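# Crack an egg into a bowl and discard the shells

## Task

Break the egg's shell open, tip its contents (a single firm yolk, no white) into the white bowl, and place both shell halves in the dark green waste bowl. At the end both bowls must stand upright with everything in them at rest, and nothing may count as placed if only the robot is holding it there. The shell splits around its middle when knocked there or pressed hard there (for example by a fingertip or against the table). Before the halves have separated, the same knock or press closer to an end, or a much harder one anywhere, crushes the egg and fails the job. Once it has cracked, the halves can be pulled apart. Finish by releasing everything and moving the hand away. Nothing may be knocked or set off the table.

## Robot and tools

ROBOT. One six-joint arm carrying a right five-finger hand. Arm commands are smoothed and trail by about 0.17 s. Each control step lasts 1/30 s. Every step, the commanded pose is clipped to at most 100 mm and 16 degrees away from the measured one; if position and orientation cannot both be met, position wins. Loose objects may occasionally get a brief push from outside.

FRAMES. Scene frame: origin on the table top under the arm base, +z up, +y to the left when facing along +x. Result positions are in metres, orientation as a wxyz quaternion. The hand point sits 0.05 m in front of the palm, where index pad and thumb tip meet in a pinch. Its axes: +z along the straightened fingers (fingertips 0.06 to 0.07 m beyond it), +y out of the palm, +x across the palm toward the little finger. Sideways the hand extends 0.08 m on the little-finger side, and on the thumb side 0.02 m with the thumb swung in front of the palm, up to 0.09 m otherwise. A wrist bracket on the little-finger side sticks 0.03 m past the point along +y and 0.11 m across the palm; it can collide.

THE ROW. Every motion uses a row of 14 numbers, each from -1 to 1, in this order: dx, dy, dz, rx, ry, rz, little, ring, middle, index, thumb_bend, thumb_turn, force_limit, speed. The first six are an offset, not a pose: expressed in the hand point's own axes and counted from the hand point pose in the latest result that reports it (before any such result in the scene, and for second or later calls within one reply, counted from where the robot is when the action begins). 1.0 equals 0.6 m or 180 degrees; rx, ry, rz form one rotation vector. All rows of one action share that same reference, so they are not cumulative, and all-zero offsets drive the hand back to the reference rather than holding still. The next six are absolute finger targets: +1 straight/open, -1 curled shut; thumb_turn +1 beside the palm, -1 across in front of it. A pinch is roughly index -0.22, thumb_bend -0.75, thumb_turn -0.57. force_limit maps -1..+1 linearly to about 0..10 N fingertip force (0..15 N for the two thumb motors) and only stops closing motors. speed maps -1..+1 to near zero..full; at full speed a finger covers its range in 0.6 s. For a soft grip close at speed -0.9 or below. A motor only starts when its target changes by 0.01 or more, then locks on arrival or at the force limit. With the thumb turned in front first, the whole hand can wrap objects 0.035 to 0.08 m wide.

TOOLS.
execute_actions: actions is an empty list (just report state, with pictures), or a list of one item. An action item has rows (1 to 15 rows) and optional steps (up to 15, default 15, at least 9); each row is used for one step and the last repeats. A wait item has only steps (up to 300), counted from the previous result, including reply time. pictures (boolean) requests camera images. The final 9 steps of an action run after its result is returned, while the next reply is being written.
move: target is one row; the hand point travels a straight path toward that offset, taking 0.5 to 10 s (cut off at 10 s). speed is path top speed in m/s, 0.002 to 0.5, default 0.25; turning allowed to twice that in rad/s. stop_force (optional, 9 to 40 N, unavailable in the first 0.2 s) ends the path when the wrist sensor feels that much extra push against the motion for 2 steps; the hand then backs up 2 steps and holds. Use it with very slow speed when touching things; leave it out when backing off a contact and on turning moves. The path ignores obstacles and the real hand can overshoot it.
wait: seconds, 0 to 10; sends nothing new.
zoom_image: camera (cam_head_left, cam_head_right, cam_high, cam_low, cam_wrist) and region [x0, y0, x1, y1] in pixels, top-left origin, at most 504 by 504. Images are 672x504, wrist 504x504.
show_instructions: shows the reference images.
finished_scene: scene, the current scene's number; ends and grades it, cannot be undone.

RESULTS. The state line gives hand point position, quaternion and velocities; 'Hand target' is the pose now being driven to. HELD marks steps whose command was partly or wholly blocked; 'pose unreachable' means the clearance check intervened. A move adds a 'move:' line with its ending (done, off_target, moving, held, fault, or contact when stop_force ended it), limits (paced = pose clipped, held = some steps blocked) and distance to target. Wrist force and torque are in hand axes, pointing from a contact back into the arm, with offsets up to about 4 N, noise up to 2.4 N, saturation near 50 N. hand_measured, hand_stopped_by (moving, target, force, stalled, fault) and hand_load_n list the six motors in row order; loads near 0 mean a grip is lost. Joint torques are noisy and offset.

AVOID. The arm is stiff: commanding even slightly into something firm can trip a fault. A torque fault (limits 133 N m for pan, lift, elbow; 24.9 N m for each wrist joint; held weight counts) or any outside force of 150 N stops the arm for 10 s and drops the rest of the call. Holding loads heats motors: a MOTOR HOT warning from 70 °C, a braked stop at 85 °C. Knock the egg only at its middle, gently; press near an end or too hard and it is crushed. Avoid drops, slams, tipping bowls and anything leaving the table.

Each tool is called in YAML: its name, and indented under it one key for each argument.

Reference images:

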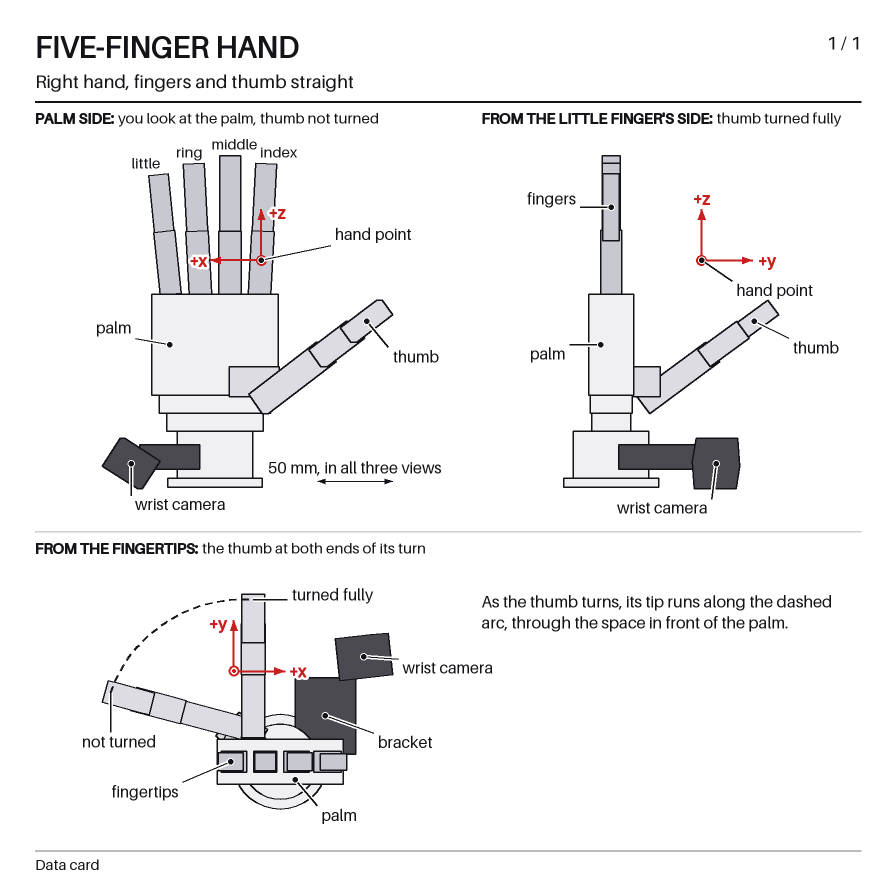

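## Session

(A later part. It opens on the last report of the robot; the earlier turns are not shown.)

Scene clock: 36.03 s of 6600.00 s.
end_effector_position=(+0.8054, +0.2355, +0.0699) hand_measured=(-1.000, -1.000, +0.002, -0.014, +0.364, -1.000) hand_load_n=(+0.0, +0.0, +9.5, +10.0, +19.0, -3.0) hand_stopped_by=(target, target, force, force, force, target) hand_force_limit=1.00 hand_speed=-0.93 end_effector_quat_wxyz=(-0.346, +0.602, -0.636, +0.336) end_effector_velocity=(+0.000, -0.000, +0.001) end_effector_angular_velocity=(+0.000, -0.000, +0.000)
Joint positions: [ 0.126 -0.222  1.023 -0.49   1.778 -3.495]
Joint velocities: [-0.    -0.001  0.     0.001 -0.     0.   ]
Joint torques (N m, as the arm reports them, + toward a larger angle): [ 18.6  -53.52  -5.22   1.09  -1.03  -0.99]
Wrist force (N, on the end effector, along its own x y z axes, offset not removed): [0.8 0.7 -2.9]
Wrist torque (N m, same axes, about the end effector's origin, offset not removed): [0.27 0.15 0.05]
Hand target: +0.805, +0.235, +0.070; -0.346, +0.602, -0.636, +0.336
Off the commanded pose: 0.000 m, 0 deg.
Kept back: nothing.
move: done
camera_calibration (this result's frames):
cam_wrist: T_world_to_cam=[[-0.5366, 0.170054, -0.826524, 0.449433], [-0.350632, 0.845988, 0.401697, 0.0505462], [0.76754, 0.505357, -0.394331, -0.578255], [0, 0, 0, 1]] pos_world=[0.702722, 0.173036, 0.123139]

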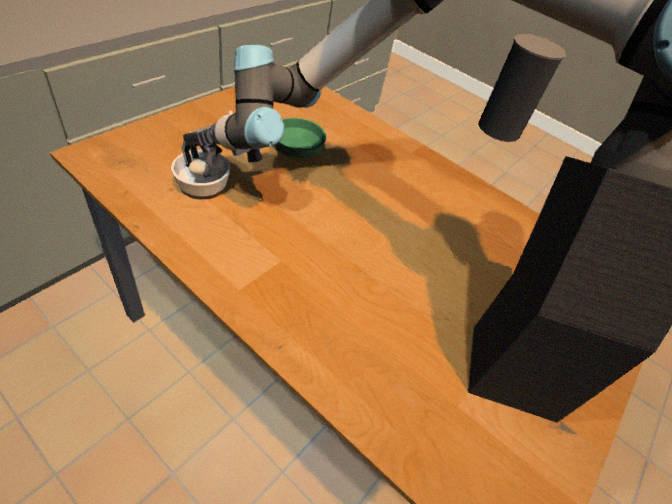

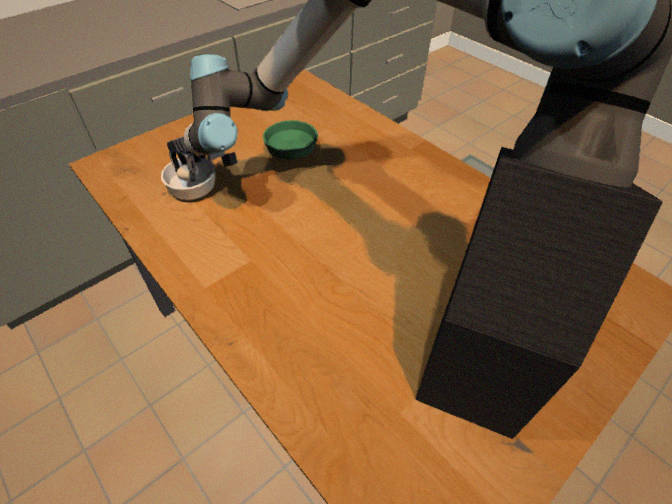

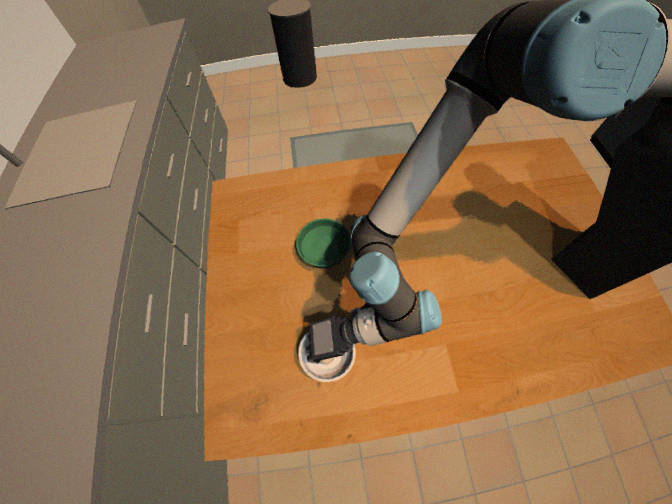

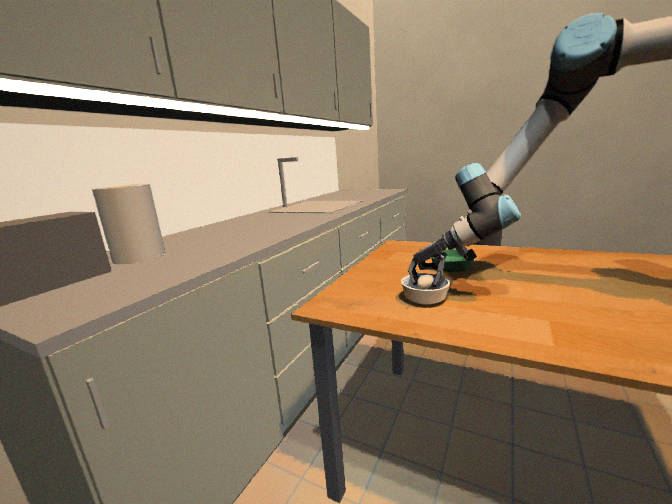

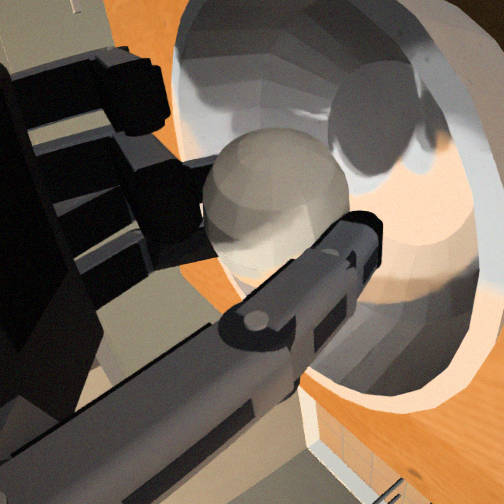

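move:
  target: [-0.015,0.032,0.02,0,0,0,-1,-1,-0.1,-0.1,0.25,-1,1,-0.93]
  speed: 0.04

move:
  target: [0.001,0.028,0.018,0,0,0,-1,-1,-0.1,-0.1,0.25,-1,1,-0.93]
  speed: 0.006
  stop_force: 15

zoom_image:
  camera: "cam_head_left"
  region: [160, 120, 260, 210]

Scene clock: 37.67 s of 6600.00 s.
end_effector_position=(+0.8055, +0.2452, +0.0479) hand_measured=(-1.000, -1.000, +0.002, -0.014, +0.364, -1.000) hand_load_n=(+0.0, +0.0, +9.5, +10.0, +19.0, -3.0) hand_stopped_by=(target, target, force, force, force, target) hand_force_limit=1.00 hand_speed=-0.93 end_effector_quat_wxyz=(-0.346, +0.602, -0.636, +0.336) end_effector_velocity=(-0.000, +0.001, -0.003) end_effector_angular_velocity=(+0.000, +0.001, +0.001)
Joint positions: [ 0.125 -0.165  0.965 -0.49   1.777 -3.495]
Joint velocities: [-0.     0.007 -0.007  0.001 -0.    -0.   ]
Joint torques (N m, as the arm reports them, + toward a larger angle): [ 15.9  -44.93 -13.97   1.58  -2.59  -1.49]
Wrist force (N, on the end effector, along its own x y z axes, offset not removed): [0.3 4.5 0.9]
Wrist torque (N m, same axes, about the end effector's origin, offset not removed): [0.56 -0.07 0.08]
Hand target: +0.806, +0.245, +0.048; -0.346, +0.602, -0.636, +0.336
Off the commanded pose: 0.000 m, 0 deg.
Kept back: nothing.
move: done
camera_calibration (this result's frames):
cam_wrist: T_world_to_cam=[[-0.536571, 0.170058, -0.826542, 0.429618], [-0.350647, 0.845986, 0.401689, 0.0512602], [0.767554, 0.505359, -0.394301, -0.591975], [0, 0, 0, 1]] pos_world=[0.702867, 0.182735, 0.10109]

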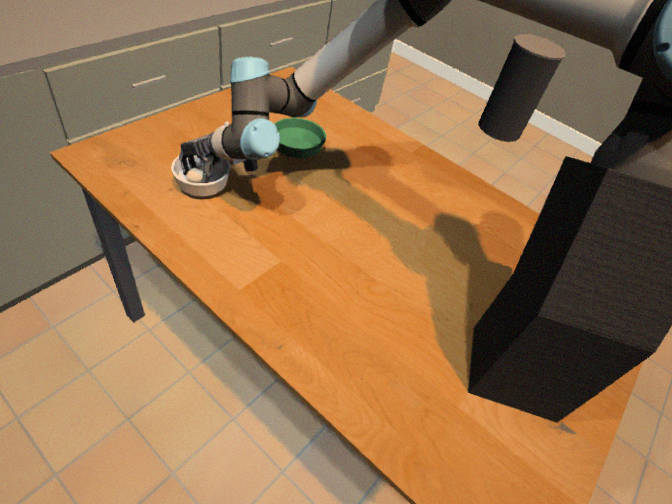

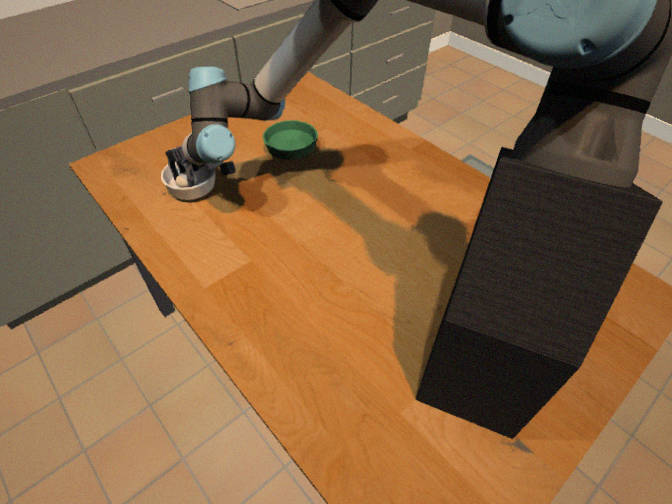

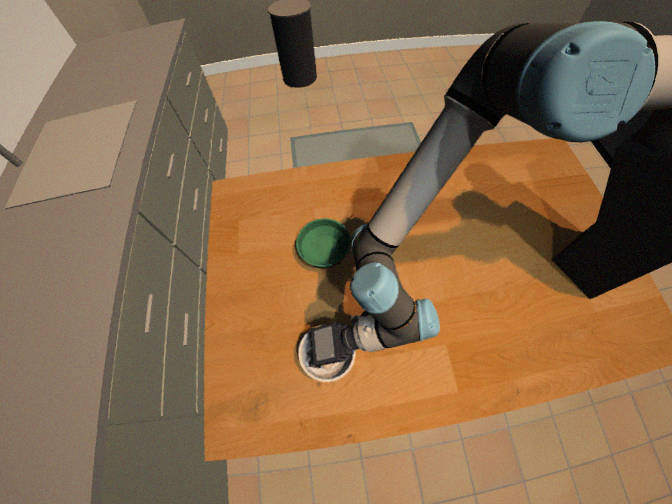

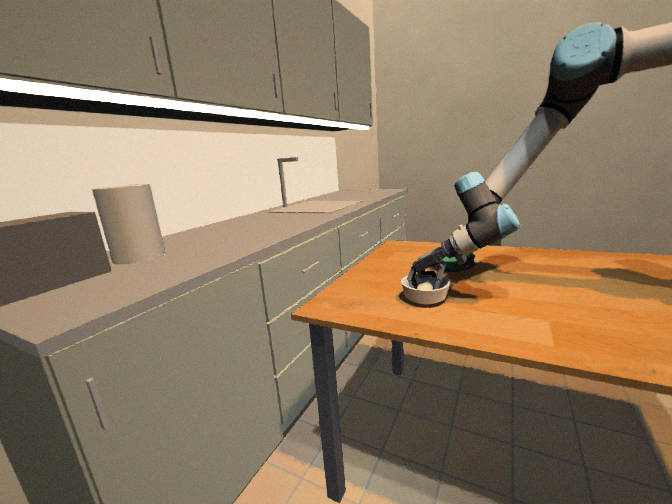

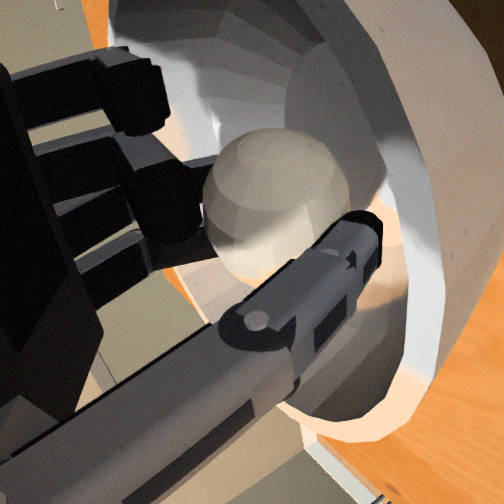

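Scene clock: 41.20 s of 6600.00 s.
end_effector_position=(+0.8057, +0.2453, +0.0281) hand_measured=(-1.000, -1.000, +0.002, -0.016, +0.354, -1.000) hand_load_n=(+0.0, +0.0, -1.5, -0.5, +0.0, +0.0) hand_stopped_by=(target, target, force, force, force, target) hand_force_limit=1.00 hand_speed=-0.93 end_effector_quat_wxyz=(-0.346, +0.602, -0.636, +0.336) end_effector_velocity=(+0.000, +0.000, -0.001) end_effector_angular_velocity=(+0.000, -0.000, +0.001)
Joint positions: [ 0.113 -0.124  0.925 -0.491  1.765 -3.499]
Joint velocities: [-0.001  0.003 -0.003 -0.    -0.001 -0.   ]
Joint torques (N m, as the arm reports them, + toward a larger angle): [ 13.15 -34.77 -11.19   0.1   -2.09  -1.31]
Wrist force (N, on the end effector, along its own x y z axes, offset not removed): [3.4 -5.1 -8.0]
Wrist torque (N m, same axes, about the end effector's origin, offset not removed): [0.58 -0.28 0.28]
Hand target: +0.806, +0.245, +0.028; -0.346, +0.602, -0.636, +0.336
Off the commanded pose: 0.000 m, 0 deg.
Kept back: nothing.
move: done
camera_calibration (this result's frames):
cam_wrist: T_world_to_cam=[[-0.536425, 0.170068, -0.826635, 0.413246], [-0.350699, 0.845994, 0.401628, 0.0592033], [0.767632, 0.505343, -0.39417, -0.600031], [0, 0, 0, 1]] pos_world=[0.703041, 0.182856, 0.0813119]

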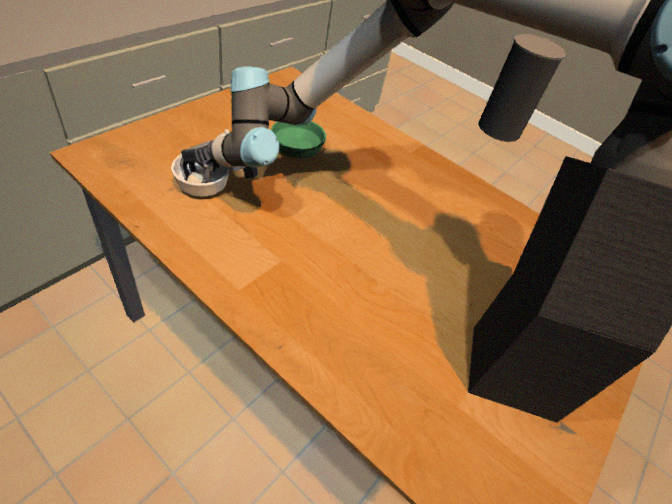

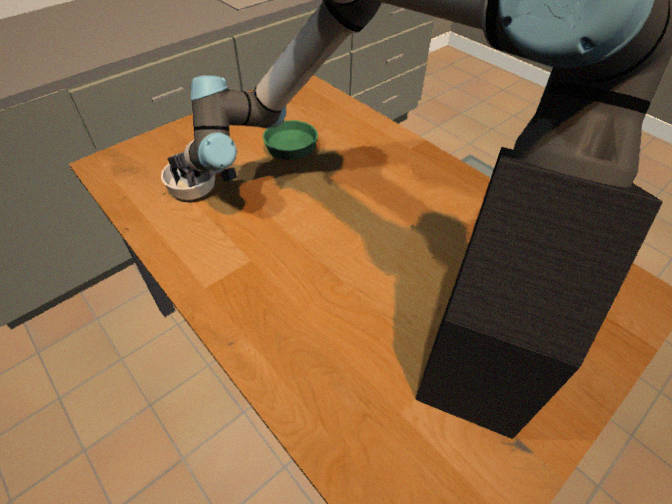

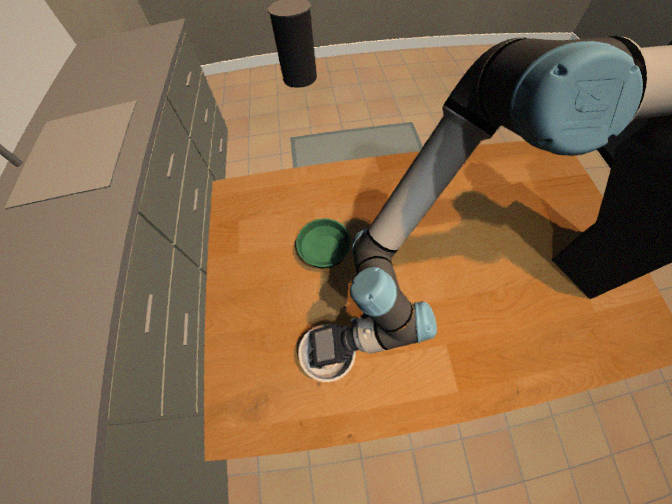

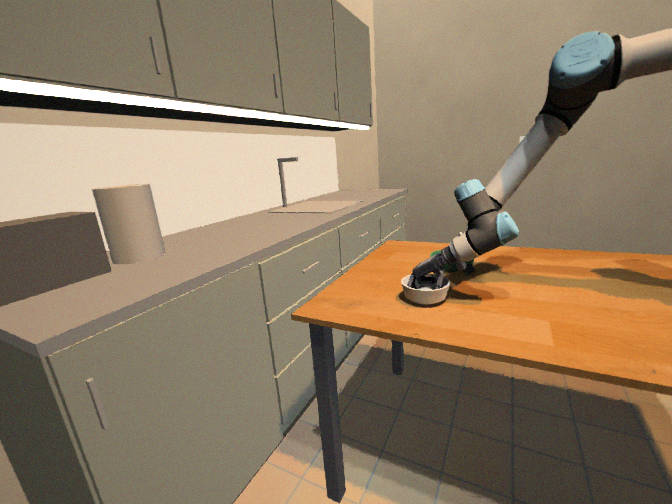

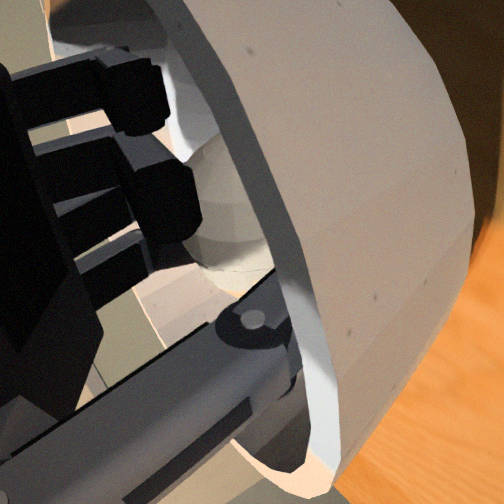

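Region (160, 120, 260, 210) of cam_head_left's 672x504 image, scaled by 5.040, with more detail than that image has; it fills the top 454 rows of this view, and the rest is white.

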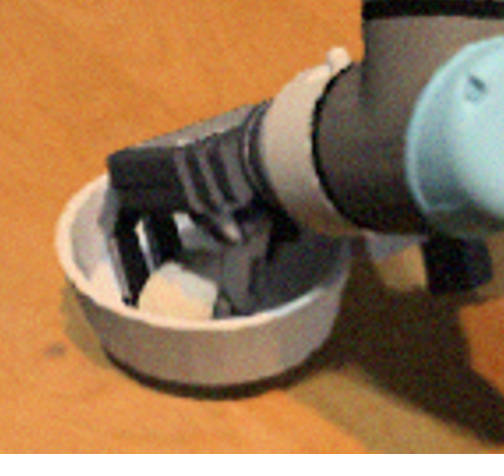

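move:
  target: [0,-0.008,-0.005,0,0,0,-1,-1,0.12,0.12,0.7,-1,1,-0.7]
  speed: 0.02

move:
  target: [-0.003,-0.065,-0.041,0,0,0,-1,-1,0.12,0.12,0.7,-1,1,-0.7]
  speed: 0.05

move:
  target: [0,0,0,0,0,0,-1,-1,-0.1,-0.1,0.05,-1,1,-0.5]

zoom_image:
  camera: "cam_head_left"
  region: [160, 120, 260, 210]

zoom_image:
  camera: "cam_low"
  region: [390, 240, 470, 310]

Scene clock: 43.17 s of 6600.00 s.
end_effector_position=(+0.8057, +0.2451, +0.0338) hand_measured=(-1.000, -1.000, +0.120, +0.120, +0.698, -1.000) hand_load_n=(+0.0, +0.0, +0.0, +0.0, -1.5, +0.0) hand_stopped_by=(target, target, target, target, target, target) hand_force_limit=1.00 hand_speed=-0.70 end_effector_quat_wxyz=(-0.346, +0.602, -0.636, +0.336) end_effector_velocity=(-0.001, +0.001, -0.001) end_effector_angular_velocity=(+0.001, +0.001, +0.003)
Joint positions: [ 0.116 -0.136  0.937 -0.491  1.769 -3.498]
Joint velocities: [ 0.     0.001  0.001  0.001 -0.002  0.   ]
Joint torques (N m, as the arm reports them, + toward a larger angle): [ 38.03 -53.85  -0.71   0.34   2.01   1.59]
Wrist force (N, on the end effector, along its own x y z axes, offset not removed): [4.1 1.5 -1.1]
Wrist torque (N m, same axes, about the end effector's origin, offset not removed): [0.22 -0.45 0.20]
Hand target: +0.806, +0.245, +0.034; -0.346, +0.602, -0.636, +0.336
Off the commanded pose: 0.000 m, 0 deg.
Kept back: nothing.
move: done
camera_calibration (this result's frames):
cam_wrist: T_world_to_cam=[[-0.536437, 0.170068, -0.826627, 0.41799], [-0.350705, 0.845985, 0.40164, 0.0571161], [0.76762, 0.505357, -0.394175, -0.597716], [0, 0, 0, 1]] pos_world=[0.703076, 0.182654, 0.0869773]

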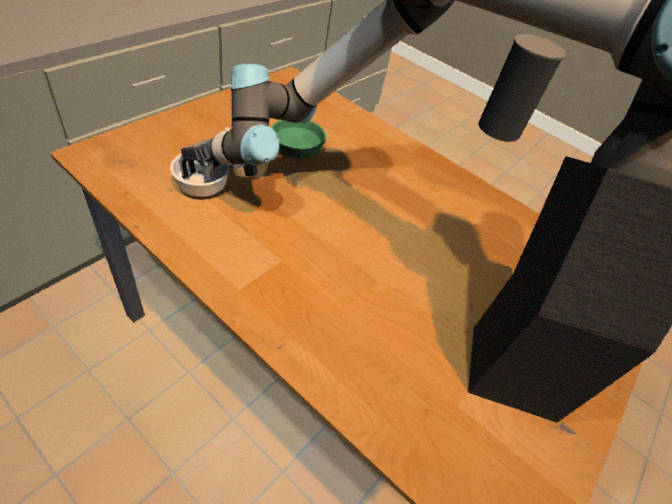

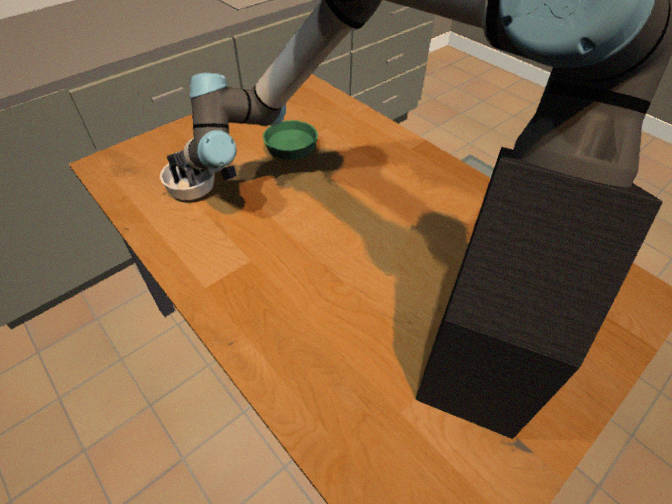

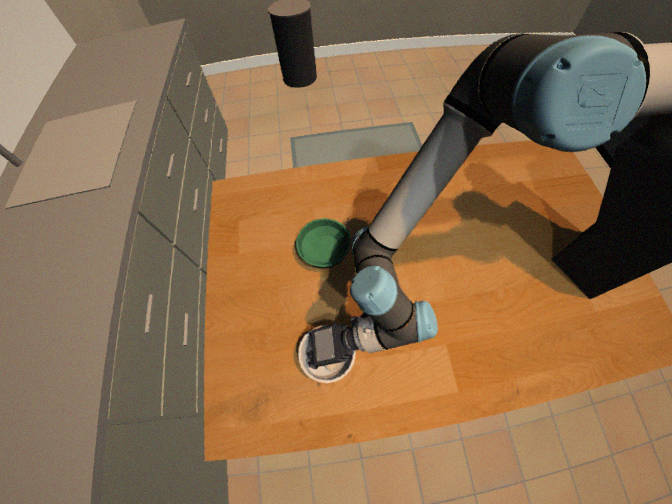

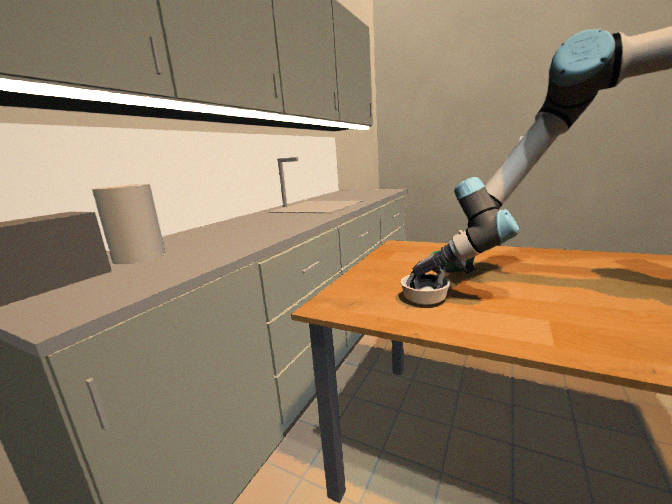

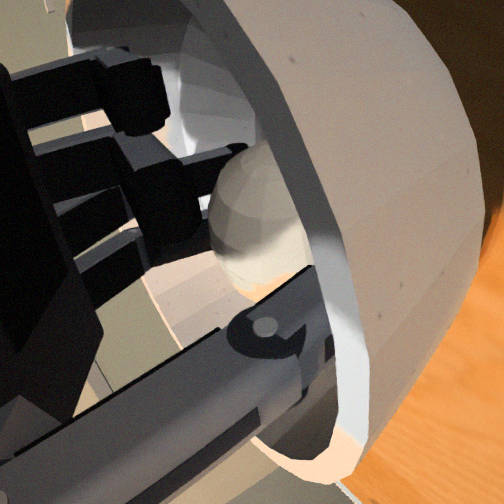

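Scene clock: 44.50 s of 6600.00 s.
end_effector_position=(+0.8059, +0.2452, +0.0797) hand_measured=(-1.000, -1.000, +0.120, +0.120, +0.698, -1.000) hand_load_n=(+0.0, +0.0, +0.0, +0.0, +0.0, +0.0) hand_stopped_by=(target, target, target, target, target, target) hand_force_limit=1.00 hand_speed=-0.70 end_effector_quat_wxyz=(-0.346, +0.602, -0.636, +0.336) end_effector_velocity=(-0.000, +0.000, +0.002) end_effector_angular_velocity=(+0.001, -0.000, +0.001)
Joint positions: [ 0.146 -0.227  1.019 -0.48   1.797 -3.488]
Joint velocities: [ 0.001 -0.004  0.005 -0.001  0.     0.001]
Joint torques (N m, as the arm reports them, + toward a larger angle): [ 42.04 -56.08  -4.83   1.49   1.82   1.51]
Wrist force (N, on the end effector, along its own x y z axes, offset not removed): [-3.6 -1.0 -0.4]
Wrist torque (N m, same axes, about the end effector's origin, offset not removed): [-0.09 0.65 -0.16]
Hand target: +0.806, +0.245, +0.080; -0.346, +0.602, -0.636, +0.336
Off the commanded pose: 0.000 m, 0 deg.
Kept back: nothing.
move: done
camera_calibration (this result's frames):
cam_wrist: T_world_to_cam=[[-0.536439, 0.170094, -0.82662, 0.455984], [-0.350695, 0.845979, 0.401663, 0.0386151], [0.767624, 0.505359, -0.394165, -0.579817], [0, 0, 0, 1]] pos_world=[0.703231, 0.182788, 0.132872]

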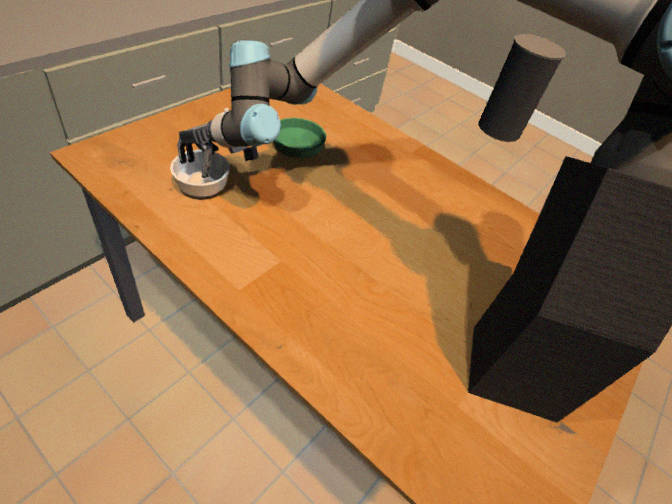

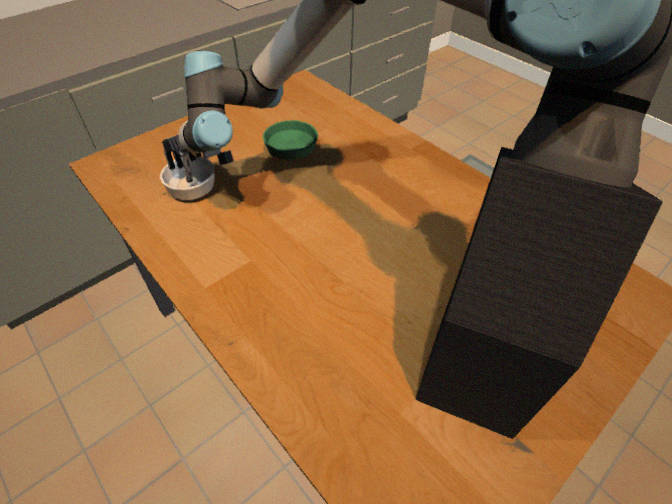

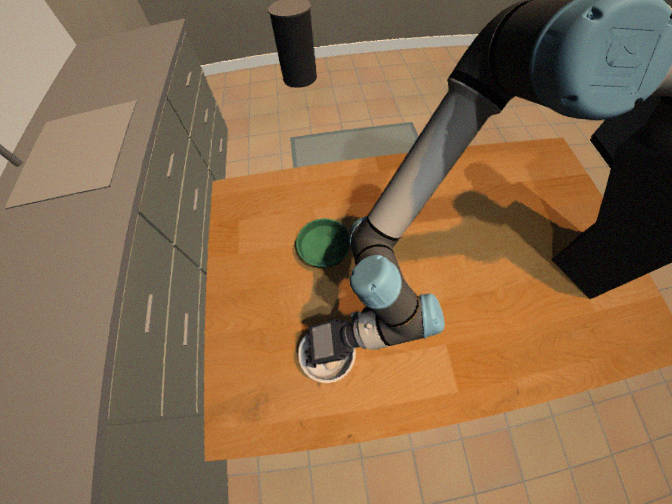

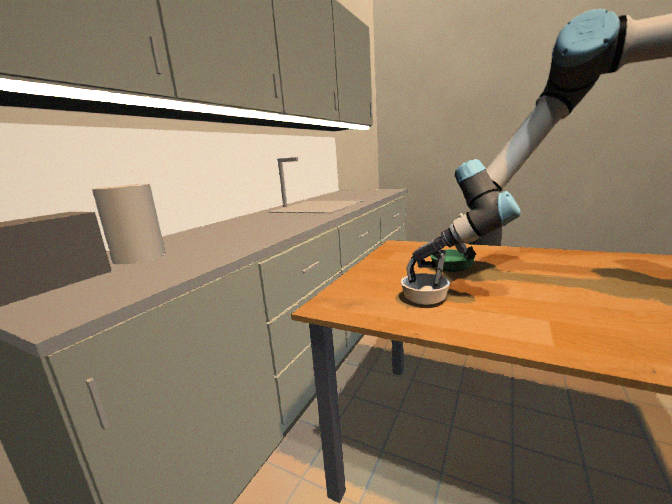

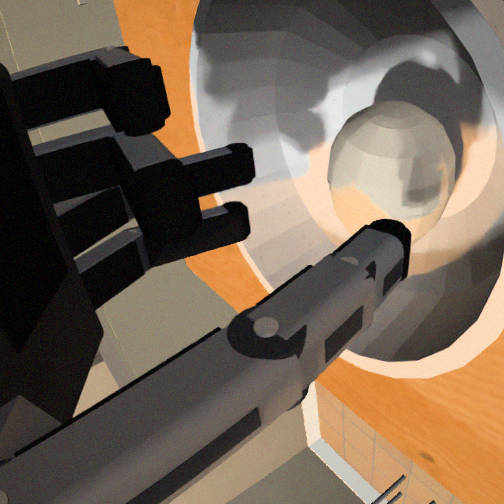

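Scene clock: 46.00 s of 6600.00 s.
end_effector_position=(+0.8059, +0.2453, +0.0797) hand_measured=(-1.000, -1.000, -0.100, -0.100, +0.050, -1.000) hand_load_n=(+0.0, +0.0, +0.0, +0.0, +0.0, +0.0) hand_stopped_by=(target, target, target, target, target, target) hand_force_limit=1.00 hand_speed=-0.50 end_effector_quat_wxyz=(-0.346, +0.602, -0.636, +0.336) end_effector_velocity=(+0.000, -0.000, +0.001) end_effector_angular_velocity=(+0.001, -0.001, +0.001)
Joint positions: [ 0.146 -0.227  1.019 -0.48   1.797 -3.488]
Joint velocities: [ 0.    -0.001  0.     0.    -0.001 -0.   ]
Joint torques (N m, as the arm reports them, + toward a larger angle): [ 22.69 -43.11 -14.38   0.76  -2.78   0.69]
Wrist force (N, on the end effector, along its own x y z axes, offset not removed): [0.3 0.2 -2.3]
Wrist torque (N m, same axes, about the end effector's origin, offset not removed): [-0.04 0.20 0.14]
Hand target: +0.806, +0.245, +0.080; -0.346, +0.602, -0.636, +0.336
Off the commanded pose: 0.000 m, 0 deg.
Kept back: nothing.
move: done
camera_calibration (this result's frames):
cam_wrist: T_world_to_cam=[[-0.536437, 0.170092, -0.826622, 0.455988], [-0.350731, 0.845957, 0.401678, 0.0386075], [0.767609, 0.505396, -0.394146, -0.579824], [0, 0, 0, 1]] pos_world=[0.703228, 0.182821, 0.132886]

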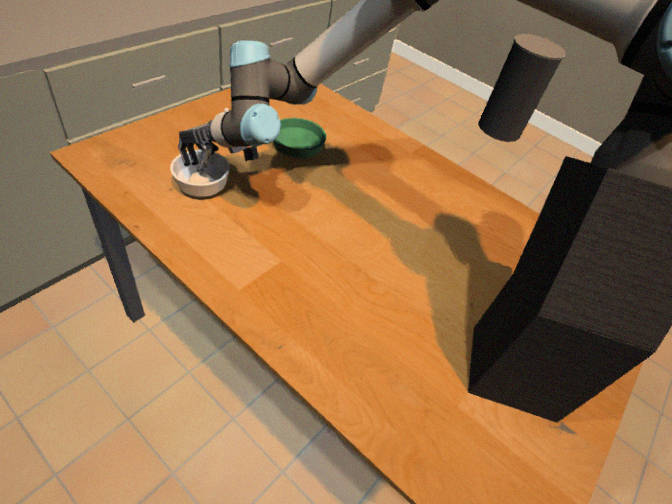

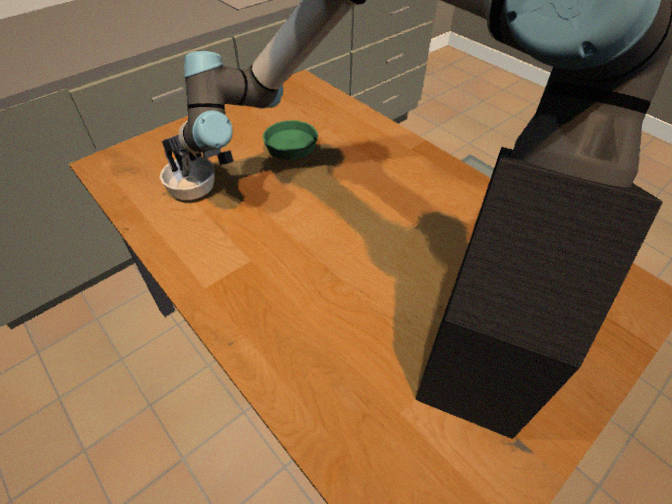

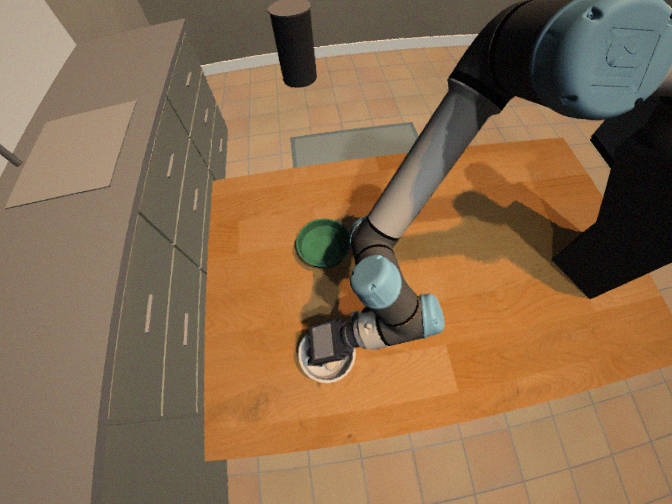

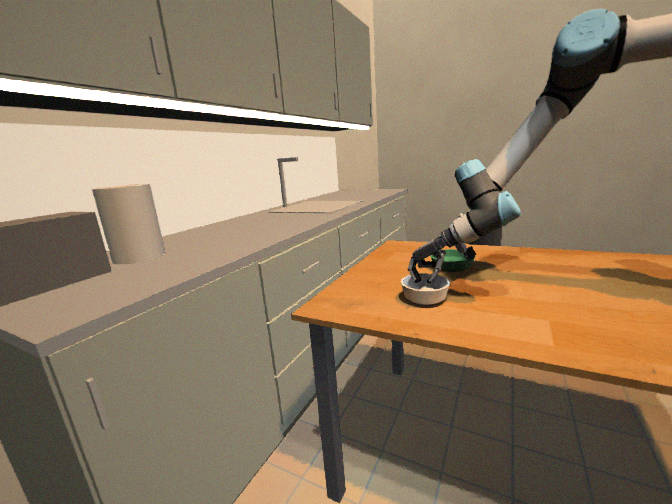

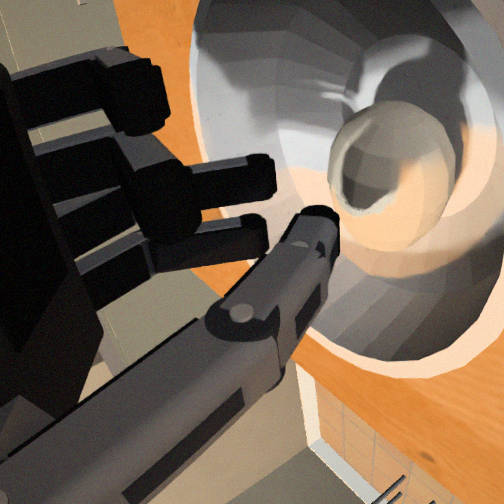

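Region (160, 120, 260, 210) of cam_head_left's 672x504 image, scaled by 5.040, with more detail than that image has; it fills the top 454 rows of this view, and the rest is white.

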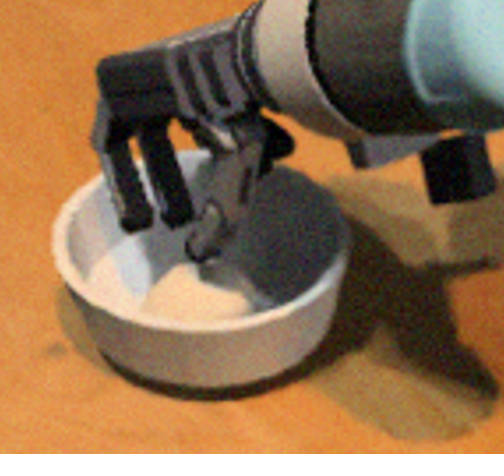

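Region (390, 240, 470, 310) of cam_low's 672x504 image, scaled by 6.300, with more detail than that image has; it fills the top 441 rows of this view, and the rest is white.

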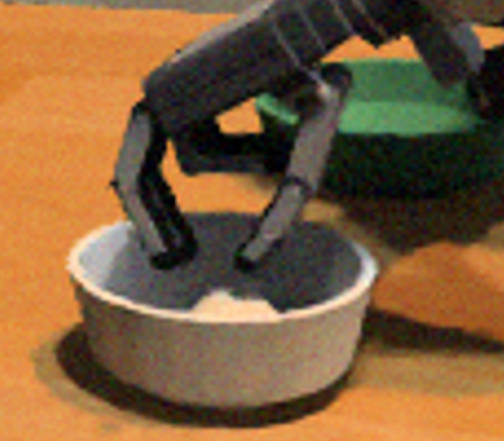

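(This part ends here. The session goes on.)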